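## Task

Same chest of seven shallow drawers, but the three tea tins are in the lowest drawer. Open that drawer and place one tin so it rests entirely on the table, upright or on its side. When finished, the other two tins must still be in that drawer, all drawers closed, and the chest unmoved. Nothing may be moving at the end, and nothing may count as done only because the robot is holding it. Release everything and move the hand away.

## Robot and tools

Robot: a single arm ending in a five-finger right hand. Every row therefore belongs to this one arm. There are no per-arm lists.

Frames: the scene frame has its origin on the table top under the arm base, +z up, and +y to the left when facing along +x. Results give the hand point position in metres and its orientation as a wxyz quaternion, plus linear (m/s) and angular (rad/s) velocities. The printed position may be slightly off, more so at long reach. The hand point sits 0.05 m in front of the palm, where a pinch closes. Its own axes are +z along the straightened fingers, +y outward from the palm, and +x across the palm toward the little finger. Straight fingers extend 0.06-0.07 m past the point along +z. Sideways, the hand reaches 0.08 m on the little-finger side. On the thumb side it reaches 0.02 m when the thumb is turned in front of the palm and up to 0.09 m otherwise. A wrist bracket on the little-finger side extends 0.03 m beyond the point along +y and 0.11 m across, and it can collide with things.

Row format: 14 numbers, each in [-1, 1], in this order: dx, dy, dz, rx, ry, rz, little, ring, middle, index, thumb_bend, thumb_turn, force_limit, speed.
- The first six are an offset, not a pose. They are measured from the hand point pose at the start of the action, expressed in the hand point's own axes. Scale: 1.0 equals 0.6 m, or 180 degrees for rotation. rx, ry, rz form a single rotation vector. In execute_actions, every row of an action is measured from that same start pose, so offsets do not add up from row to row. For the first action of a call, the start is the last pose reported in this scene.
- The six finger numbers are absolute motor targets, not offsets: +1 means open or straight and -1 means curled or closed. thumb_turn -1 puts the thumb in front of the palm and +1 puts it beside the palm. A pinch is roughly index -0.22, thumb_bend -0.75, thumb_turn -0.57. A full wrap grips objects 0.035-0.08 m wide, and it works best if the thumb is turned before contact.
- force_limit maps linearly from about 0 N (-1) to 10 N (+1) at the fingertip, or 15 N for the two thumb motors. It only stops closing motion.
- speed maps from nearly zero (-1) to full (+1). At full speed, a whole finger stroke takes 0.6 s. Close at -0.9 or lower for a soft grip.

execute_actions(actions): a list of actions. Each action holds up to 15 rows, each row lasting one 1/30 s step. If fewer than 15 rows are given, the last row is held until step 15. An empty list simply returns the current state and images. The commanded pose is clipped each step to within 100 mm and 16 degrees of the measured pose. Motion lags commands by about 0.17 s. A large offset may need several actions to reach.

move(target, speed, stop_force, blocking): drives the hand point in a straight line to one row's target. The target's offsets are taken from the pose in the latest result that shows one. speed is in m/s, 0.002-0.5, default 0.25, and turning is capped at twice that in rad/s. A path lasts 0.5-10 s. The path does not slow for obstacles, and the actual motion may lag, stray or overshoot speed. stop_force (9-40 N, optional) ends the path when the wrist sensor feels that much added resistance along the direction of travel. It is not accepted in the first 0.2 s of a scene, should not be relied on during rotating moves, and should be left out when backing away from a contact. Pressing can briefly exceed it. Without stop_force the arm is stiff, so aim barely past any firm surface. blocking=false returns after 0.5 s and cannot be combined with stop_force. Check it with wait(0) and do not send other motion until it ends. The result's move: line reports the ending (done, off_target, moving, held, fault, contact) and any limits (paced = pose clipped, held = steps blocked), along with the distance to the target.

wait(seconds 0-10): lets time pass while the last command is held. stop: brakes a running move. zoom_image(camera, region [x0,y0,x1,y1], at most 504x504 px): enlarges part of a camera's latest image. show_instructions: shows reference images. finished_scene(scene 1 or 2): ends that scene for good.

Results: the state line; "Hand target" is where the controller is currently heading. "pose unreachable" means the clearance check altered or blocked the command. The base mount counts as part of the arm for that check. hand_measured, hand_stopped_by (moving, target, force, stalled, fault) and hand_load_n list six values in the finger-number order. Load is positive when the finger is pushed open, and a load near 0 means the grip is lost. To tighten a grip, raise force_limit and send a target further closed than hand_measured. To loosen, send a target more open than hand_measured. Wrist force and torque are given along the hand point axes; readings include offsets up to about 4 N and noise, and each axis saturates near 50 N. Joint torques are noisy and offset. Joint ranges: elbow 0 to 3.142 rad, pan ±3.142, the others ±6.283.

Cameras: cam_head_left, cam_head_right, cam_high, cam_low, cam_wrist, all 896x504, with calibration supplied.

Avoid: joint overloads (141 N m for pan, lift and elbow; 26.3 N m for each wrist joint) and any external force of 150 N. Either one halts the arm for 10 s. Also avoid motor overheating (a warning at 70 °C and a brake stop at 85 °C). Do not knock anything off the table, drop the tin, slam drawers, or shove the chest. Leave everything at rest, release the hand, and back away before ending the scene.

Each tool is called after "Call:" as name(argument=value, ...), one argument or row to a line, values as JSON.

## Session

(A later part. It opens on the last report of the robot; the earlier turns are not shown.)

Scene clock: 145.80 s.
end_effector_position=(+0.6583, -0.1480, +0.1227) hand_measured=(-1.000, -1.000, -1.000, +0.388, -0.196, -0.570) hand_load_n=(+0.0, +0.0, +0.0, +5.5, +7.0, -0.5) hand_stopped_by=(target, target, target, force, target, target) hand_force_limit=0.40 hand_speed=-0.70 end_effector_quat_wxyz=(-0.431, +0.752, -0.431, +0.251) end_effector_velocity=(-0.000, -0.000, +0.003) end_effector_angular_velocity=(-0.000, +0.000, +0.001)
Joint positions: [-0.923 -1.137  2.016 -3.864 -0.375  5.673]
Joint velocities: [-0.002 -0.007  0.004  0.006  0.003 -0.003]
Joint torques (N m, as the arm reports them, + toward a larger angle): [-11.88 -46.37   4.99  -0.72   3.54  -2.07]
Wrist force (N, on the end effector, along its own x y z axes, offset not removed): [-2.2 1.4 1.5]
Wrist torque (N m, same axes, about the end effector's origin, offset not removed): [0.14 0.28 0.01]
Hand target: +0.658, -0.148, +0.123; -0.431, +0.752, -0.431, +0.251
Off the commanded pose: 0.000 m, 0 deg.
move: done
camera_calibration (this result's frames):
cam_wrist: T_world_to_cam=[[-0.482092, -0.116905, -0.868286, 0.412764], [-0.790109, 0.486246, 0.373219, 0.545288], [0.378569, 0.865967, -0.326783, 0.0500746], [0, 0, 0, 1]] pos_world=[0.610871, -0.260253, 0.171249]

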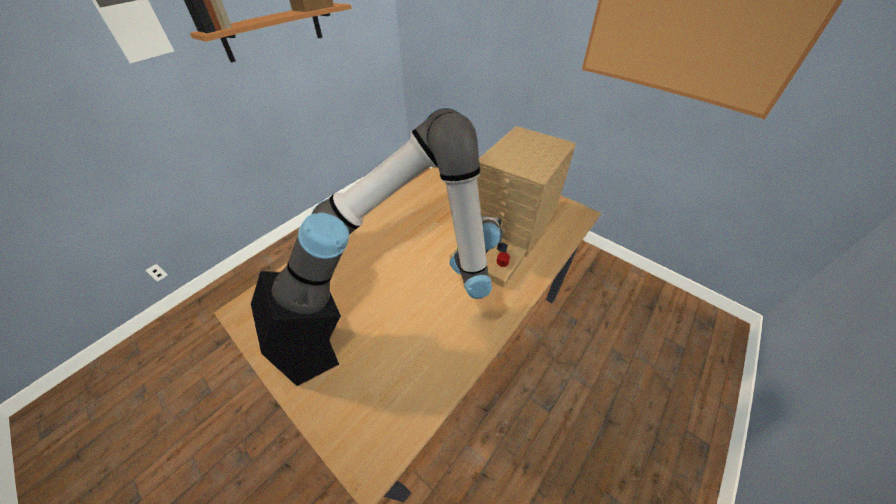

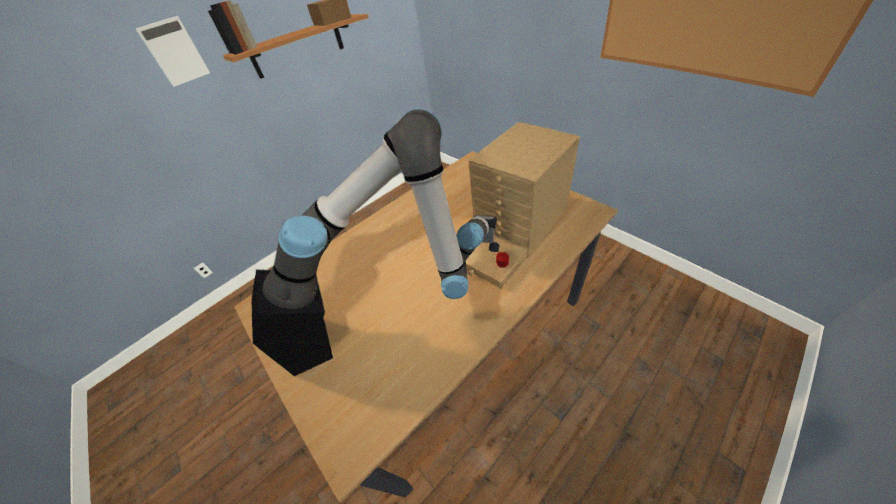

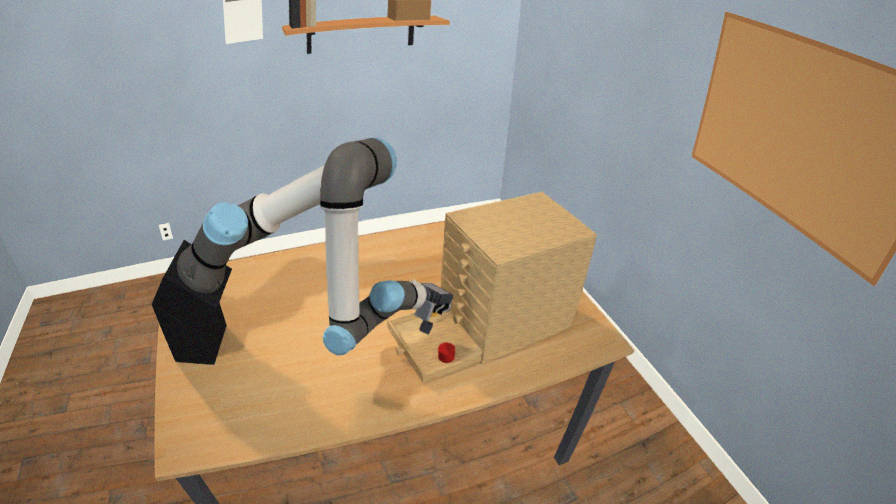

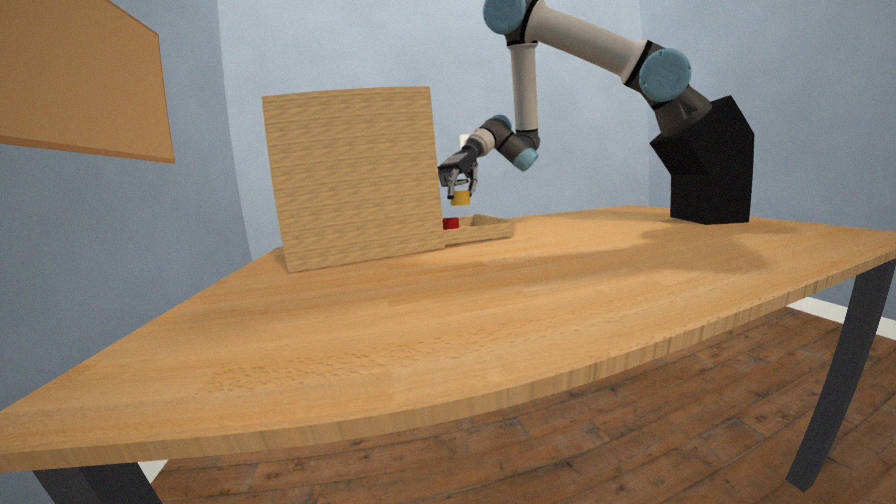

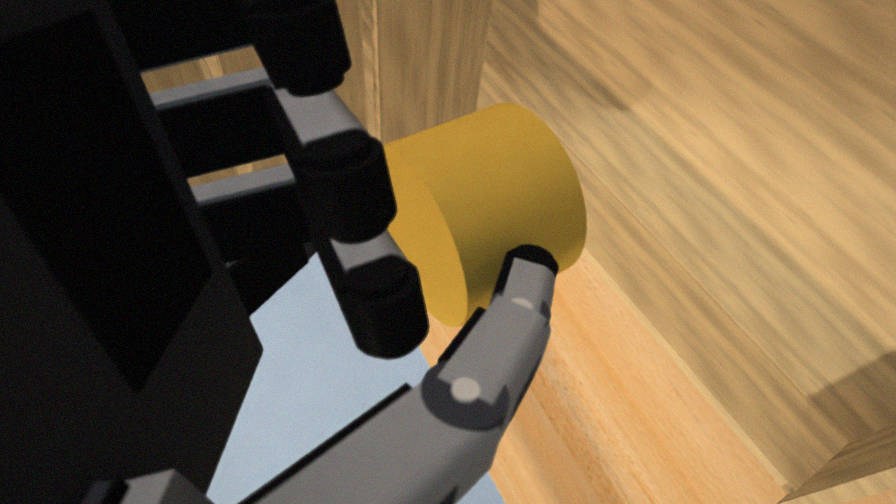

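Call:
move(
  target=[-0.414,0.0615,-0.107,0,-0.192,-0.111,-1,-1,-1,-0.35,-0.2,-0.57,0.4,-0.7],
  speed=0.15,
)

Scene clock: 150.30 s.
end_effector_position=(+0.4697, +0.0300, +0.1225) hand_measured=(-1.000, -1.000, -1.000, +0.388, -0.196, -0.570) hand_load_n=(+0.0, +0.0, +0.0, +5.5, +7.0, -0.5) hand_stopped_by=(target, target, target, force, target, target) hand_force_limit=0.40 hand_speed=-0.70 end_effector_quat_wxyz=(-0.489, +0.855, -0.150, +0.088) end_effector_velocity=(-0.001, -0.001, -0.001) end_effector_angular_velocity=(+0.014, -0.000, +0.013)
Joint positions: [-0.83  -1.605  2.461 -2.318 -0.399  3.888]
Joint velocities: [-0.005 -0.001 -0.019  0.079 -0.001 -0.06 ]
Joint torques (N m, as the arm reports them, + toward a larger angle): [ -3.45 -32.87 -10.89  -0.04  -2.2   -1.92]
Wrist force (N, on the end effector, along its own x y z axes, offset not removed): [-0.6 1.1 1.4]
Wrist torque (N m, same axes, about the end effector's origin, offset not removed): [0.10 0.02 0.09]
Hand target: +0.470, +0.030, +0.122; -0.490, +0.854, -0.149, +0.087
Off the commanded pose: 0.001 m, 0 deg.
move: done
camera_calibration (this result's frames):
cam_wrist: T_world_to_cam=[[-0.297423, -0.401531, -0.866206, 0.264027], [-0.916953, -0.132603, 0.376316, 0.387557], [-0.265964, 0.906195, -0.328745, 0.268983], [0, 0, 0, 1]] pos_world=[0.505439, -0.0863448, 0.171285]

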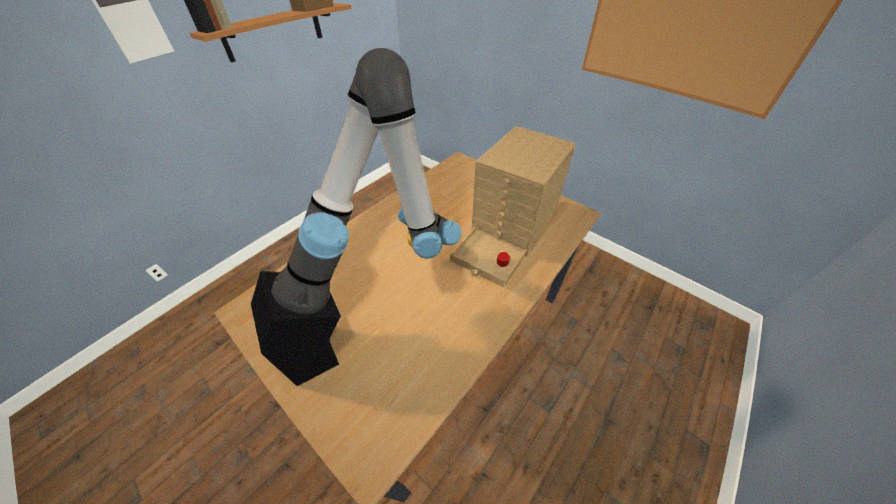

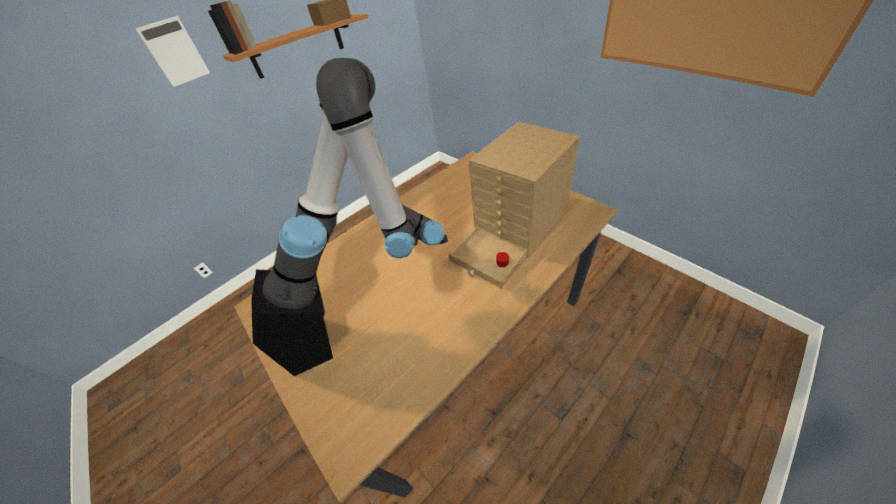

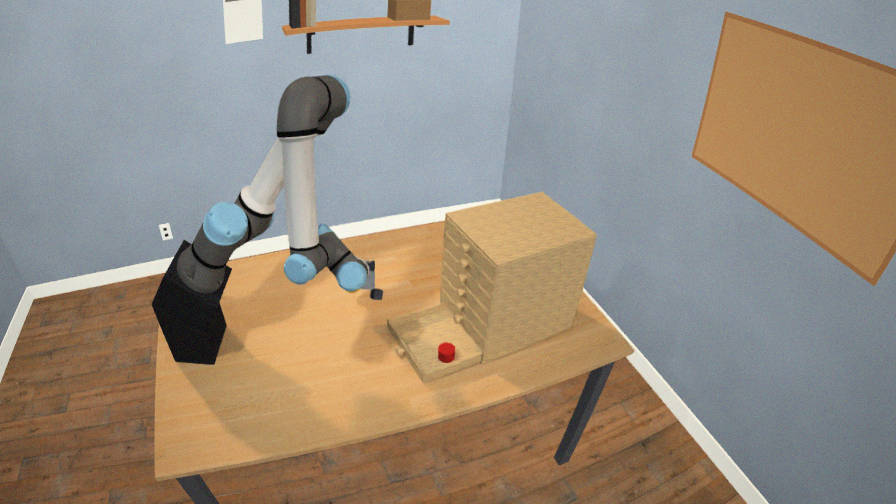

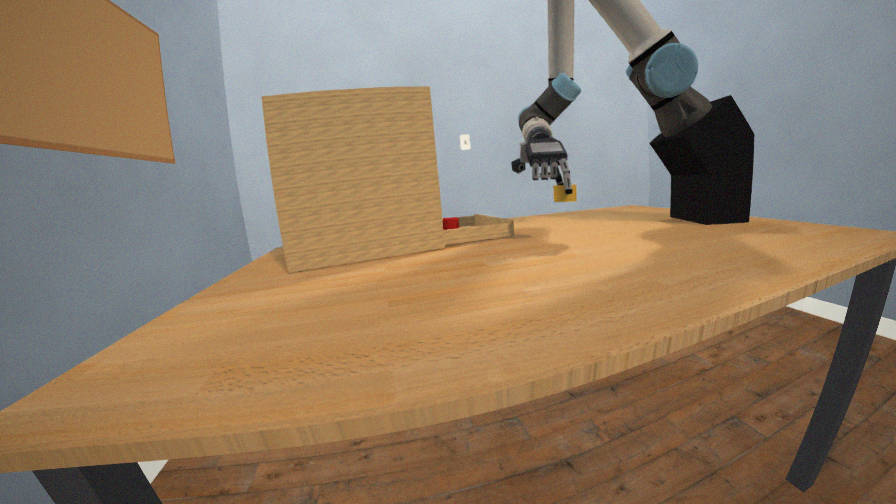

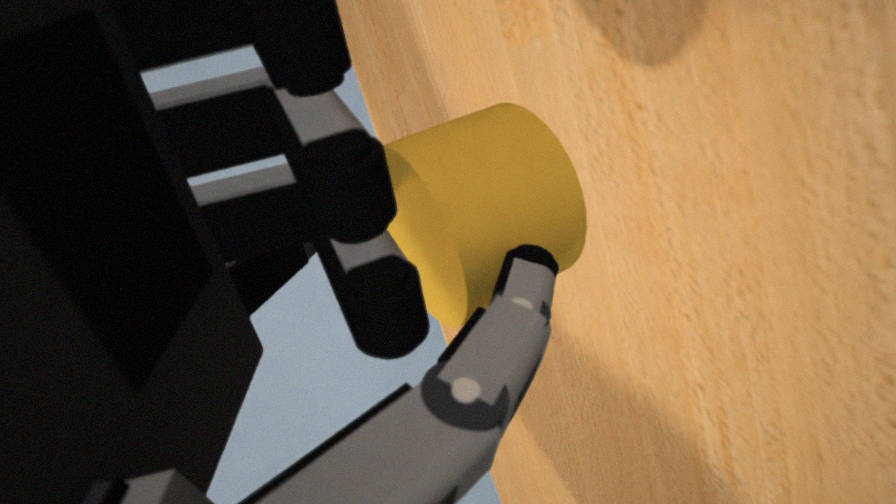

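Call:
move(
  target=[0,0.1227,0.0708,0,0,0,-1,-1,-1,-0.35,-0.2,-0.57,0.4,-0.7],
  speed=0.08,
)

Call:
move(
  target=[0,0.0152,0.0088,0,0,0,-1,-1,-1,-0.35,-0.2,-0.57,0.4,-0.7],
  speed=0.008,
  stop_force=9,
)

Call:
zoom_image(
  camera="cam_low",
  region=[500,150,620,240],
)

Scene clock: 153.30 s.
end_effector_position=(+0.4695, +0.0295, +0.0376) hand_measured=(-1.000, -1.000, -1.000, +0.388, -0.196, -0.570) hand_load_n=(+0.0, +0.0, +0.0, +5.5, +7.0, -0.5) hand_stopped_by=(target, target, target, force, target, target) hand_force_limit=0.40 hand_speed=-0.70 end_effector_quat_wxyz=(-0.490, +0.855, -0.150, +0.088) end_effector_velocity=(+0.000, -0.000, -0.003) end_effector_angular_velocity=(-0.004, +0.001, -0.002)
Joint positions: [-0.78  -1.258  2.394 -2.716 -0.396  4.017]
Joint velocities: [ 0.002  0.011 -0.001 -0.024 -0.002  0.015]
Joint torques (N m, as the arm reports them, + toward a larger angle): [ 13.59 -26.49  -4.98  -3.08  -1.84   1.62]
Wrist force (N, on the end effector, along its own x y z axes, offset not removed): [-1.7 3.3 1.7]
Wrist torque (N m, same axes, about the end effector's origin, offset not removed): [0.52 0.29 -0.01]
Hand target: +0.470, +0.030, +0.037; -0.489, +0.855, -0.150, +0.088
Off the commanded pose: 0.000 m, 0 deg.
move: done
camera_calibration (this result's frames):
cam_wrist: T_world_to_cam=[[-0.297291, -0.401339, -0.86634, 0.190167], [-0.916943, -0.132916, 0.37623, 0.419296], [-0.266147, 0.906234, -0.328491, 0.241566], [0, 0, 0, 1]] pos_world=[0.505297, -0.0868626, 0.0863493]

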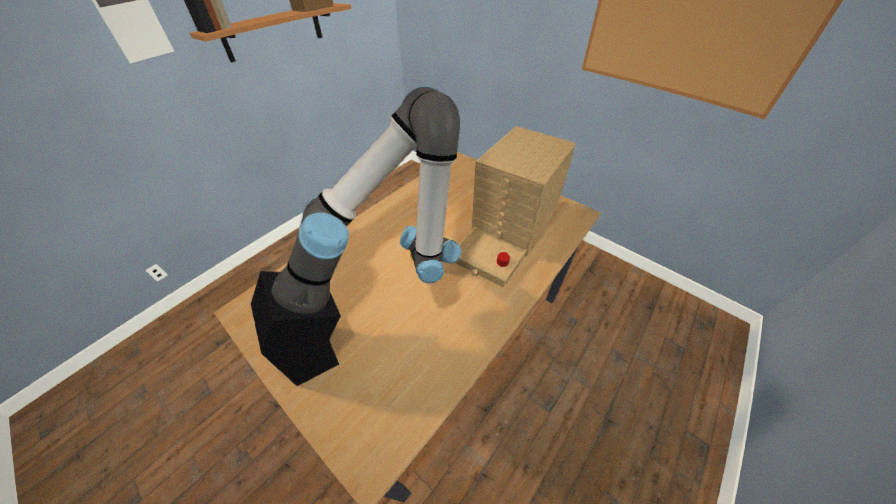

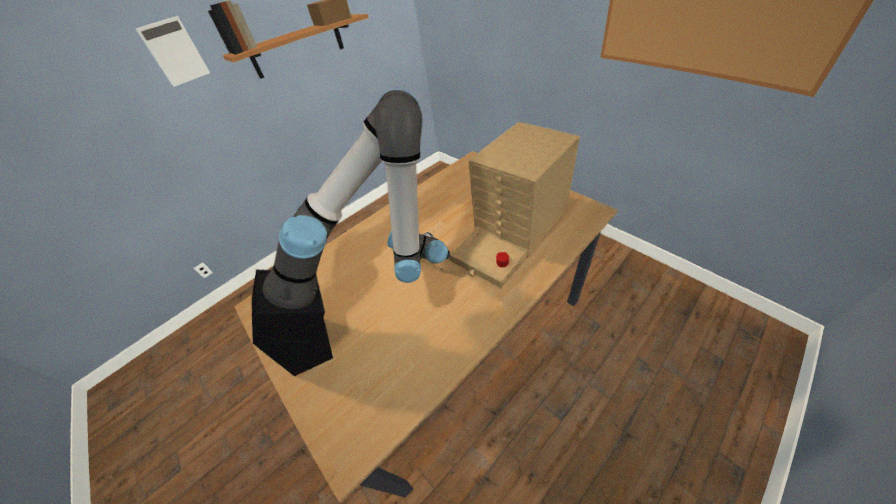

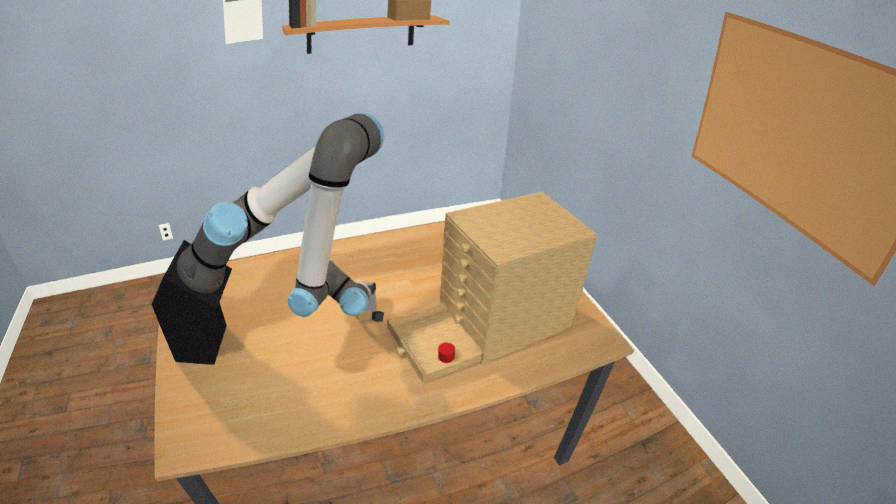

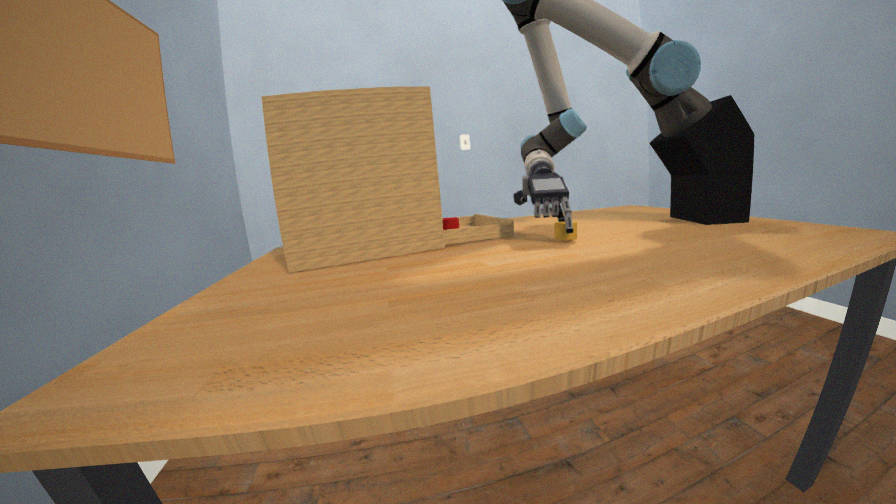

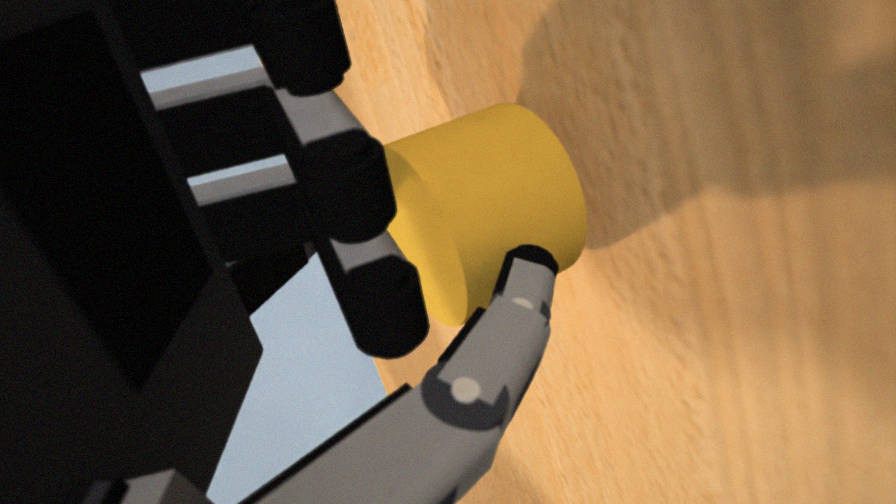

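Scene clock: 154.90 s.
end_effector_position=(+0.4695, +0.0295, +0.0280) hand_measured=(-1.000, -1.000, -1.000, +0.388, -0.196, -0.570) hand_load_n=(+0.0, +0.0, +0.0, +8.0, +7.0, +0.0) hand_stopped_by=(target, target, target, force, target, target) hand_force_limit=0.40 hand_speed=-0.70 end_effector_quat_wxyz=(-0.490, +0.854, -0.150, +0.087) end_effector_velocity=(-0.001, +0.002, +0.003) end_effector_angular_velocity=(+0.003, +0.000, +0.001)
Joint positions: [-0.775 -1.222  2.382 -2.752 -0.396  4.029]
Joint velocities: [ 0.001 -0.009  0.004  0.011  0.001 -0.005]
Joint torques (N m, as the arm reports them, + toward a larger angle): [ -2.85 -37.82  12.51  -0.56  -0.92  -2.24]
Wrist force (N, on the end effector, along its own x y z axes, offset not removed): [-3.2 -2.1 1.1]
Wrist torque (N m, same axes, about the end effector's origin, offset not removed): [0.23 0.41 0.01]
Hand target: +0.469, +0.029, +0.028; -0.490, +0.855, -0.150, +0.088
Off the commanded pose: 0.001 m, 0 deg.
move: contact
camera_calibration (this result's frames):
cam_wrist: T_world_to_cam=[[-0.297224, -0.401204, -0.866426, 0.181879], [-0.916921, -0.13315, 0.376201, 0.422932], [-0.266298, 0.90626, -0.328297, 0.238459], [0, 0, 0, 1]] pos_world=[0.505355, -0.0868219, 0.0767624]

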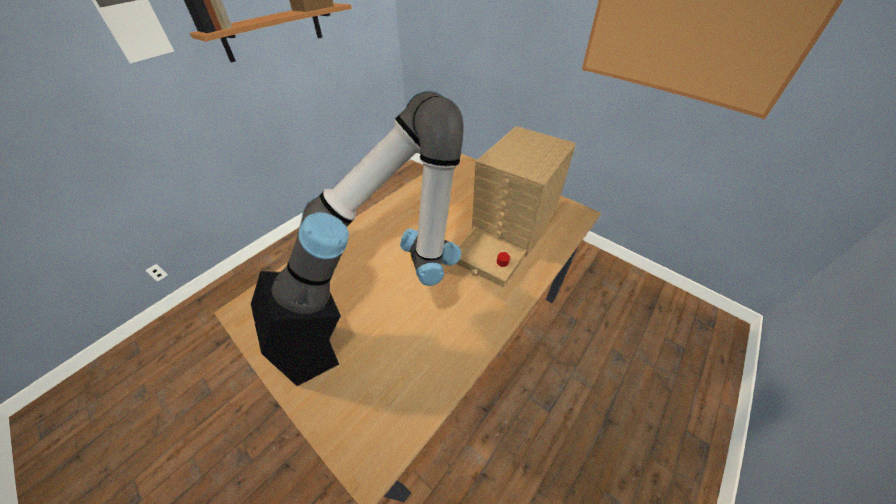

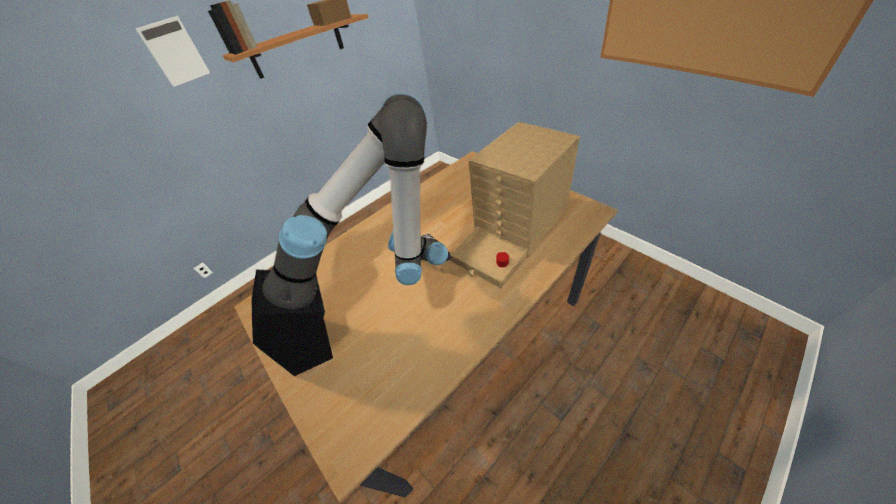

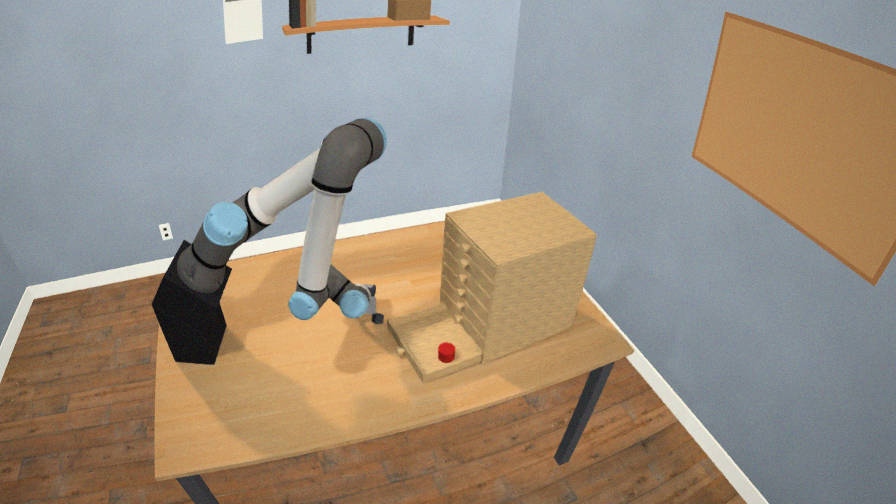

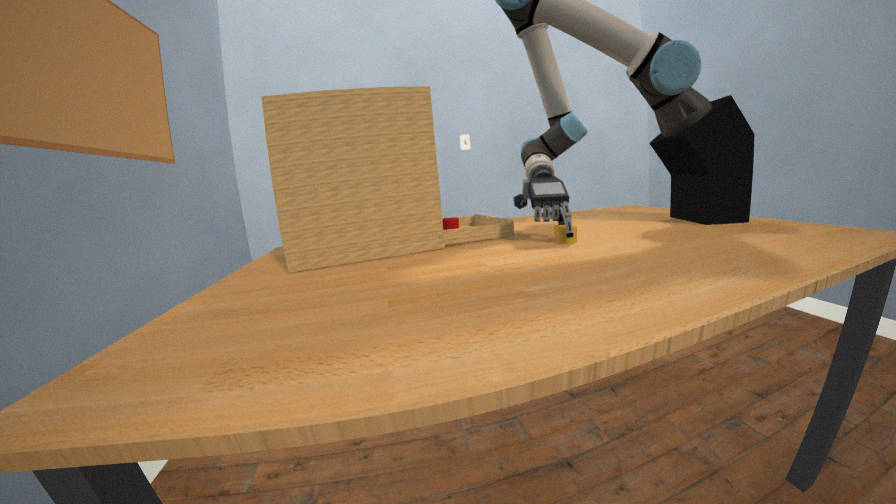

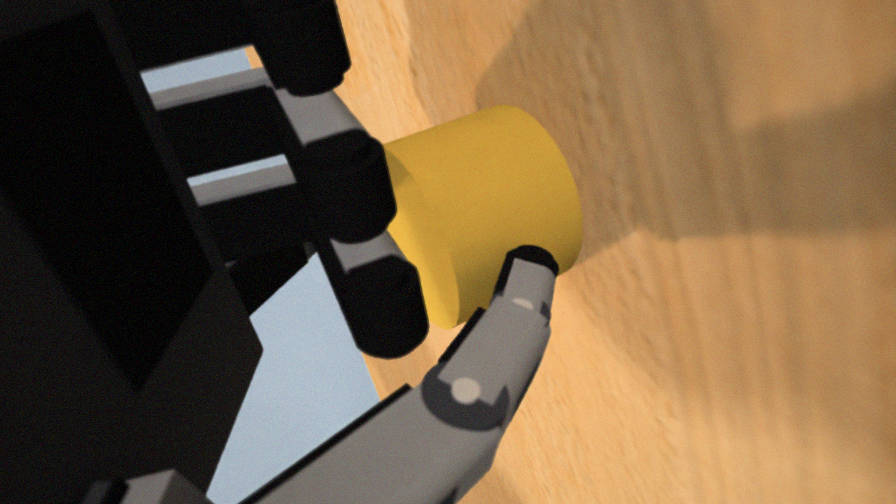

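Region (500, 150, 620, 240) of cam_low's 896x504 image, scaled by 4.200, with more detail than that image has; it fills the top 378 rows of this view, and the rest is white.

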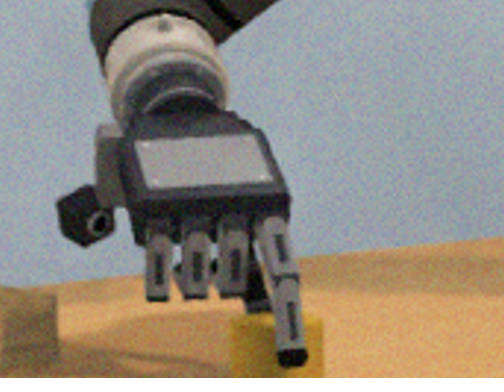

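Open, lift.

Call:
execute_actions(
  actions=[
    [[0,0,0,0,0,0,-1,-1,-1,0.75,0.2,-0.57,0.4,0]],
    [[0,0,0,0,0,0,-1,-1,-1,0.75,0.2,-0.57,0.4,0]],
  ],
)

Call:
move(
  target=[0,-0.18,-0.104,0,0,0,-1,-1,-1,0.75,0.2,-0.57,0.4,0],
  speed=0.1,
)

Scene clock: 156.87 s.
end_effector_position=(+0.4695, +0.0295, +0.0280) hand_measured=(-1.000, -1.000, -1.000, +0.750, +0.200, -0.570) hand_load_n=(+0.0, +0.0, +0.0, +0.0, +0.0, +0.0) hand_stopped_by=(target, target, target, target, target, target) hand_force_limit=0.40 hand_speed=0.00 end_effector_quat_wxyz=(-0.490, +0.855, -0.150, +0.087) end_effector_velocity=(+0.000, +0.000, +0.000) end_effector_angular_velocity=(+0.001, -0.000, -0.001)
Joint positions: [-0.775 -1.222  2.382 -2.752 -0.396  4.029]
Joint velocities: [-0.     0.     0.     0.001  0.001 -0.   ]
Joint torques (N m, as the arm reports them, + toward a larger angle): [ 11.27 -28.06  -3.89  -2.45  -1.36   1.3 ]
Wrist force (N, on the end effector, along its own x y z axes, offset not removed): [-2.0 1.5 0.0]
Wrist torque (N m, same axes, about the end effector's origin, offset not removed): [0.32 0.32 0.02]
Hand target: +0.470, +0.029, +0.028; -0.490, +0.855, -0.150, +0.087
Off the commanded pose: 0.000 m, 0 deg.
camera_calibration (this result's frames):
cam_wrist: T_world_to_cam=[[-0.29722, -0.401242, -0.866409, 0.181876], [-0.916934, -0.133092, 0.376189, 0.422936], [-0.266255, 0.906251, -0.328355, 0.238482], [0, 0, 0, 1]] pos_world=[0.505359, -0.0868588, 0.0767827]

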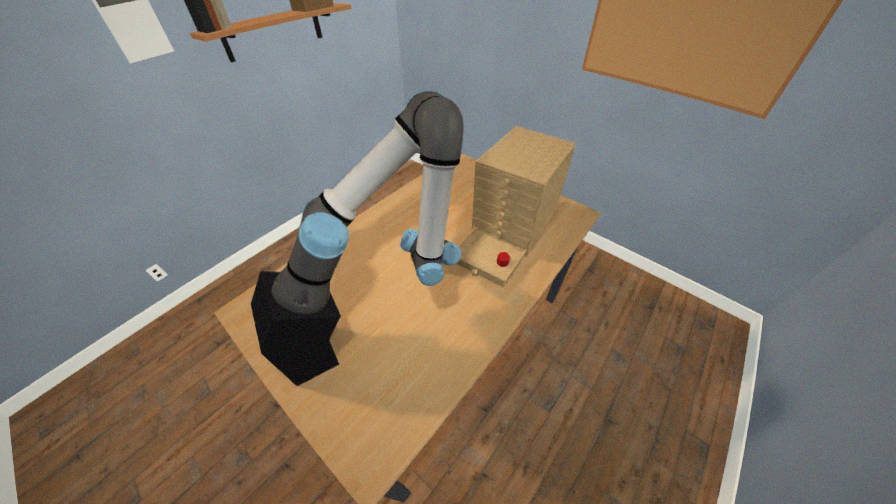

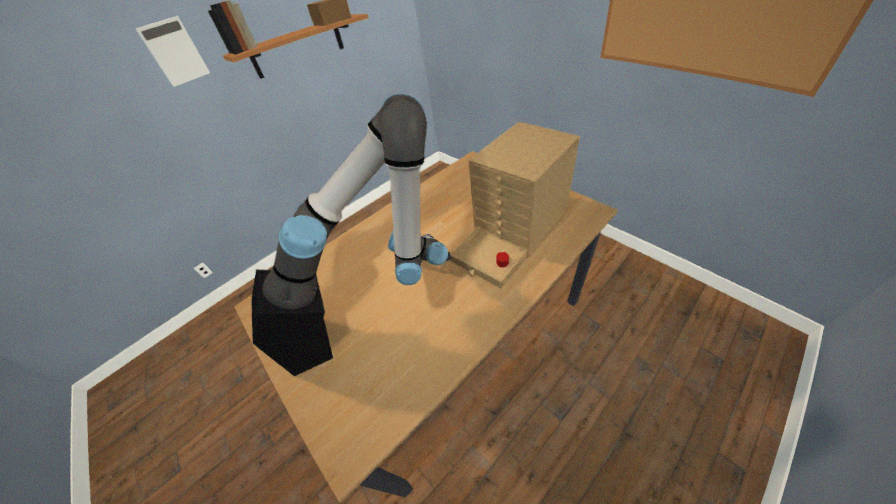

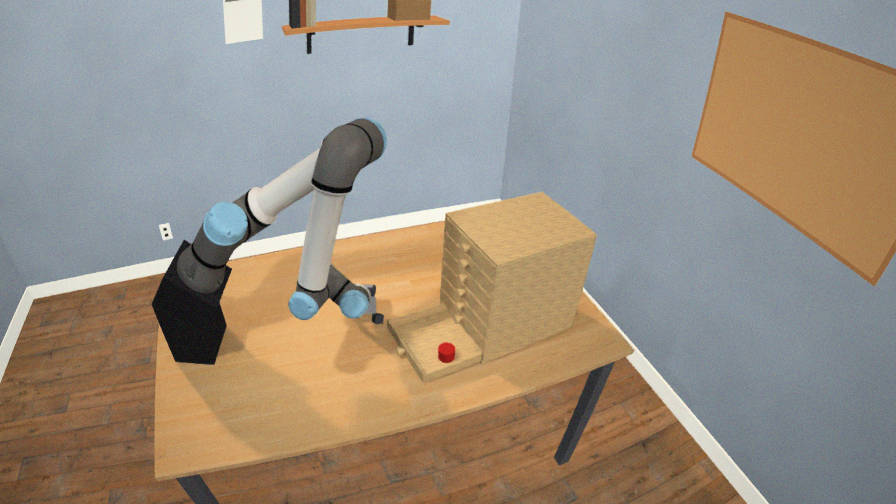

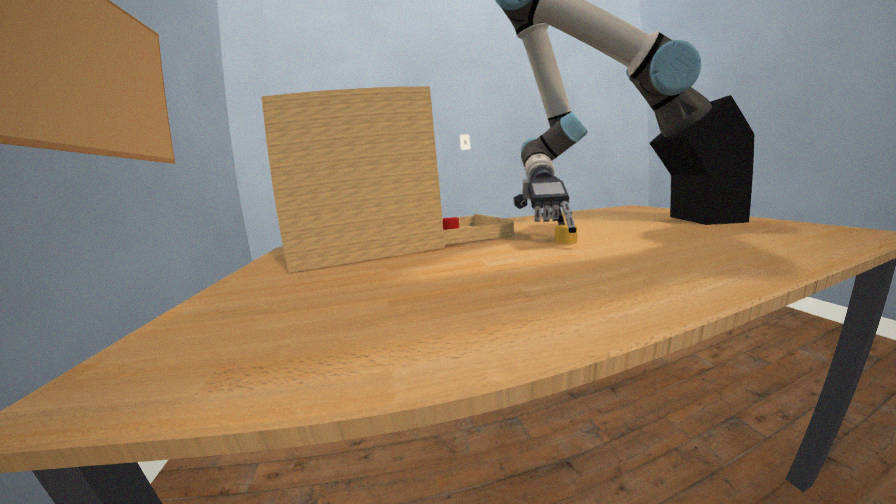

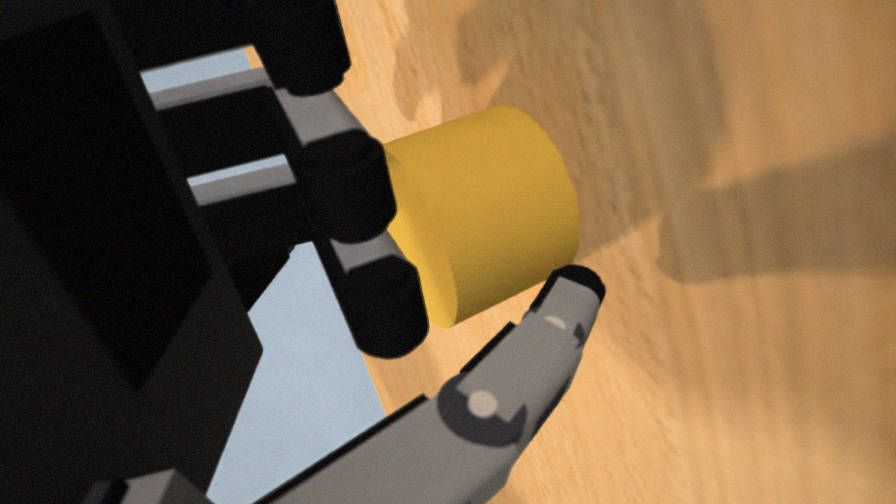

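Scene clock: 158.70 s.
end_effector_position=(+0.4697, +0.0302, +0.1527) hand_measured=(-1.000, -1.000, -1.000, +0.750, +0.200, -0.570) hand_load_n=(+0.0, +0.0, +0.0, +0.0, +0.0, +0.0) hand_stopped_by=(target, target, target, target, target, target) hand_force_limit=0.40 hand_speed=0.00 end_effector_quat_wxyz=(-0.489, +0.855, -0.150, +0.088) end_effector_velocity=(-0.000, -0.001, +0.003) end_effector_angular_velocity=(+0.007, -0.000, +0.005)
Joint positions: [-0.851 -1.732  2.463 -2.144 -0.402  3.835]
Joint velocities: [-0.006 -0.012 -0.01   0.059 -0.001 -0.037]
Joint torques (N m, as the arm reports them, + toward a larger angle): [ -5.27 -29.91 -15.06  -0.04  -1.46  -1.97]
Wrist force (N, on the end effector, along its own x y z axes, offset not removed): [-2.4 0.5 0.5]
Wrist torque (N m, same axes, about the end effector's origin, offset not removed): [0.15 0.34 -0.11]
Hand target: +0.470, +0.030, +0.153; -0.490, +0.855, -0.150, +0.087
Off the commanded pose: 0.000 m, 0 deg.
move: done
camera_calibration (this result's frames):
cam_wrist: T_world_to_cam=[[-0.29763, -0.401956, -0.865938, 0.290385], [-0.916907, -0.132268, 0.376546, 0.376218], [-0.265891, 0.906055, -0.329189, 0.278787], [0, 0, 0, 1]] pos_world=[0.505511, -0.0861126, 0.201565]

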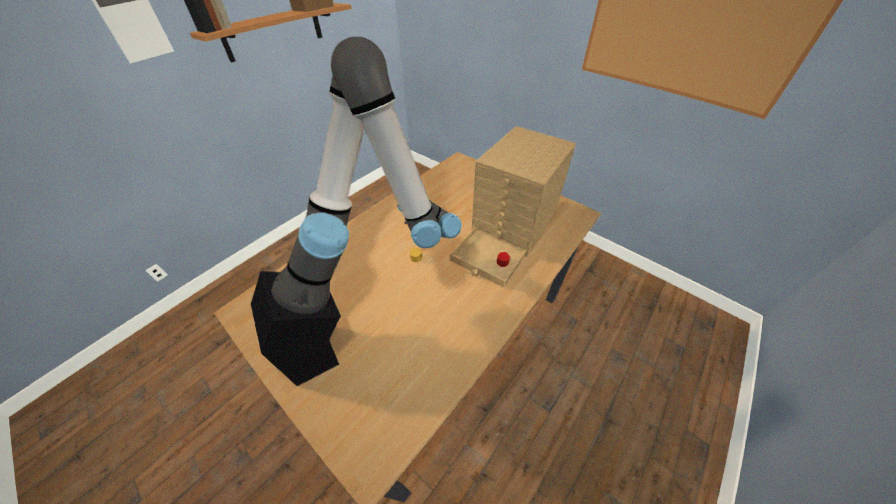

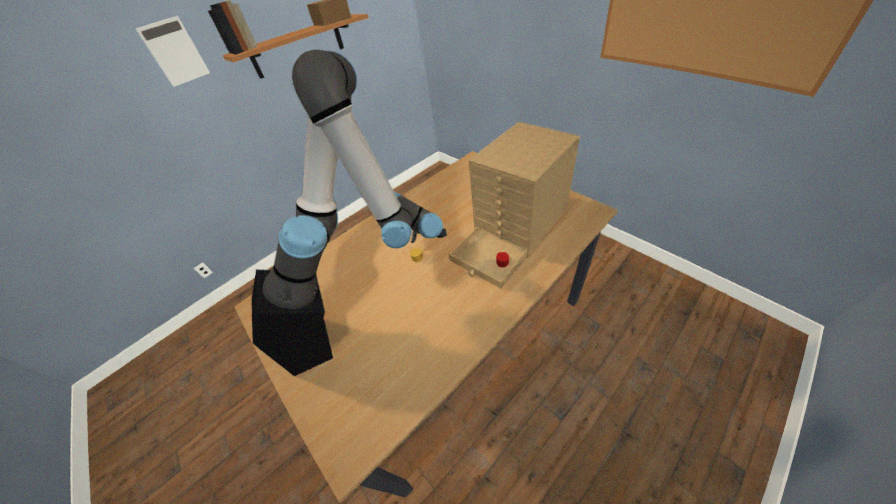

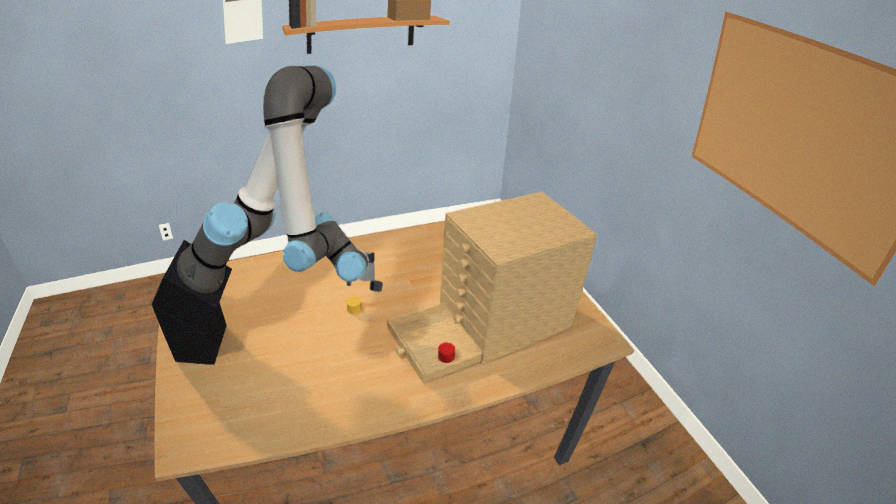

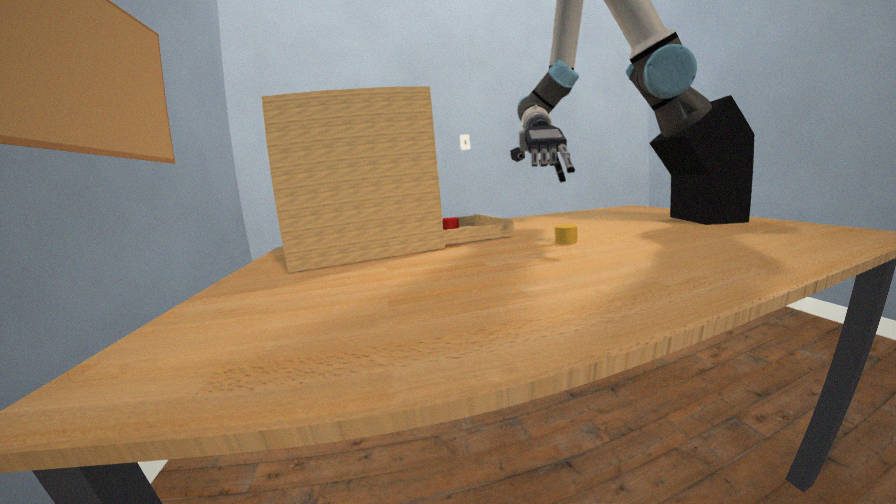

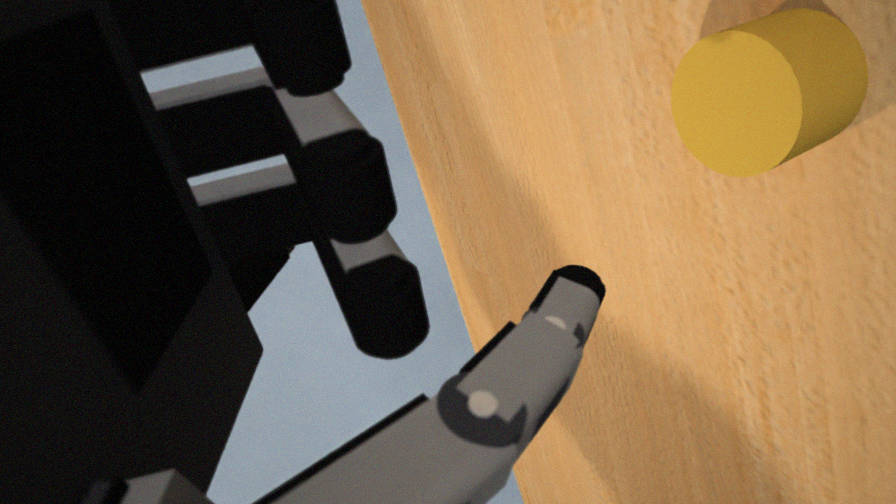

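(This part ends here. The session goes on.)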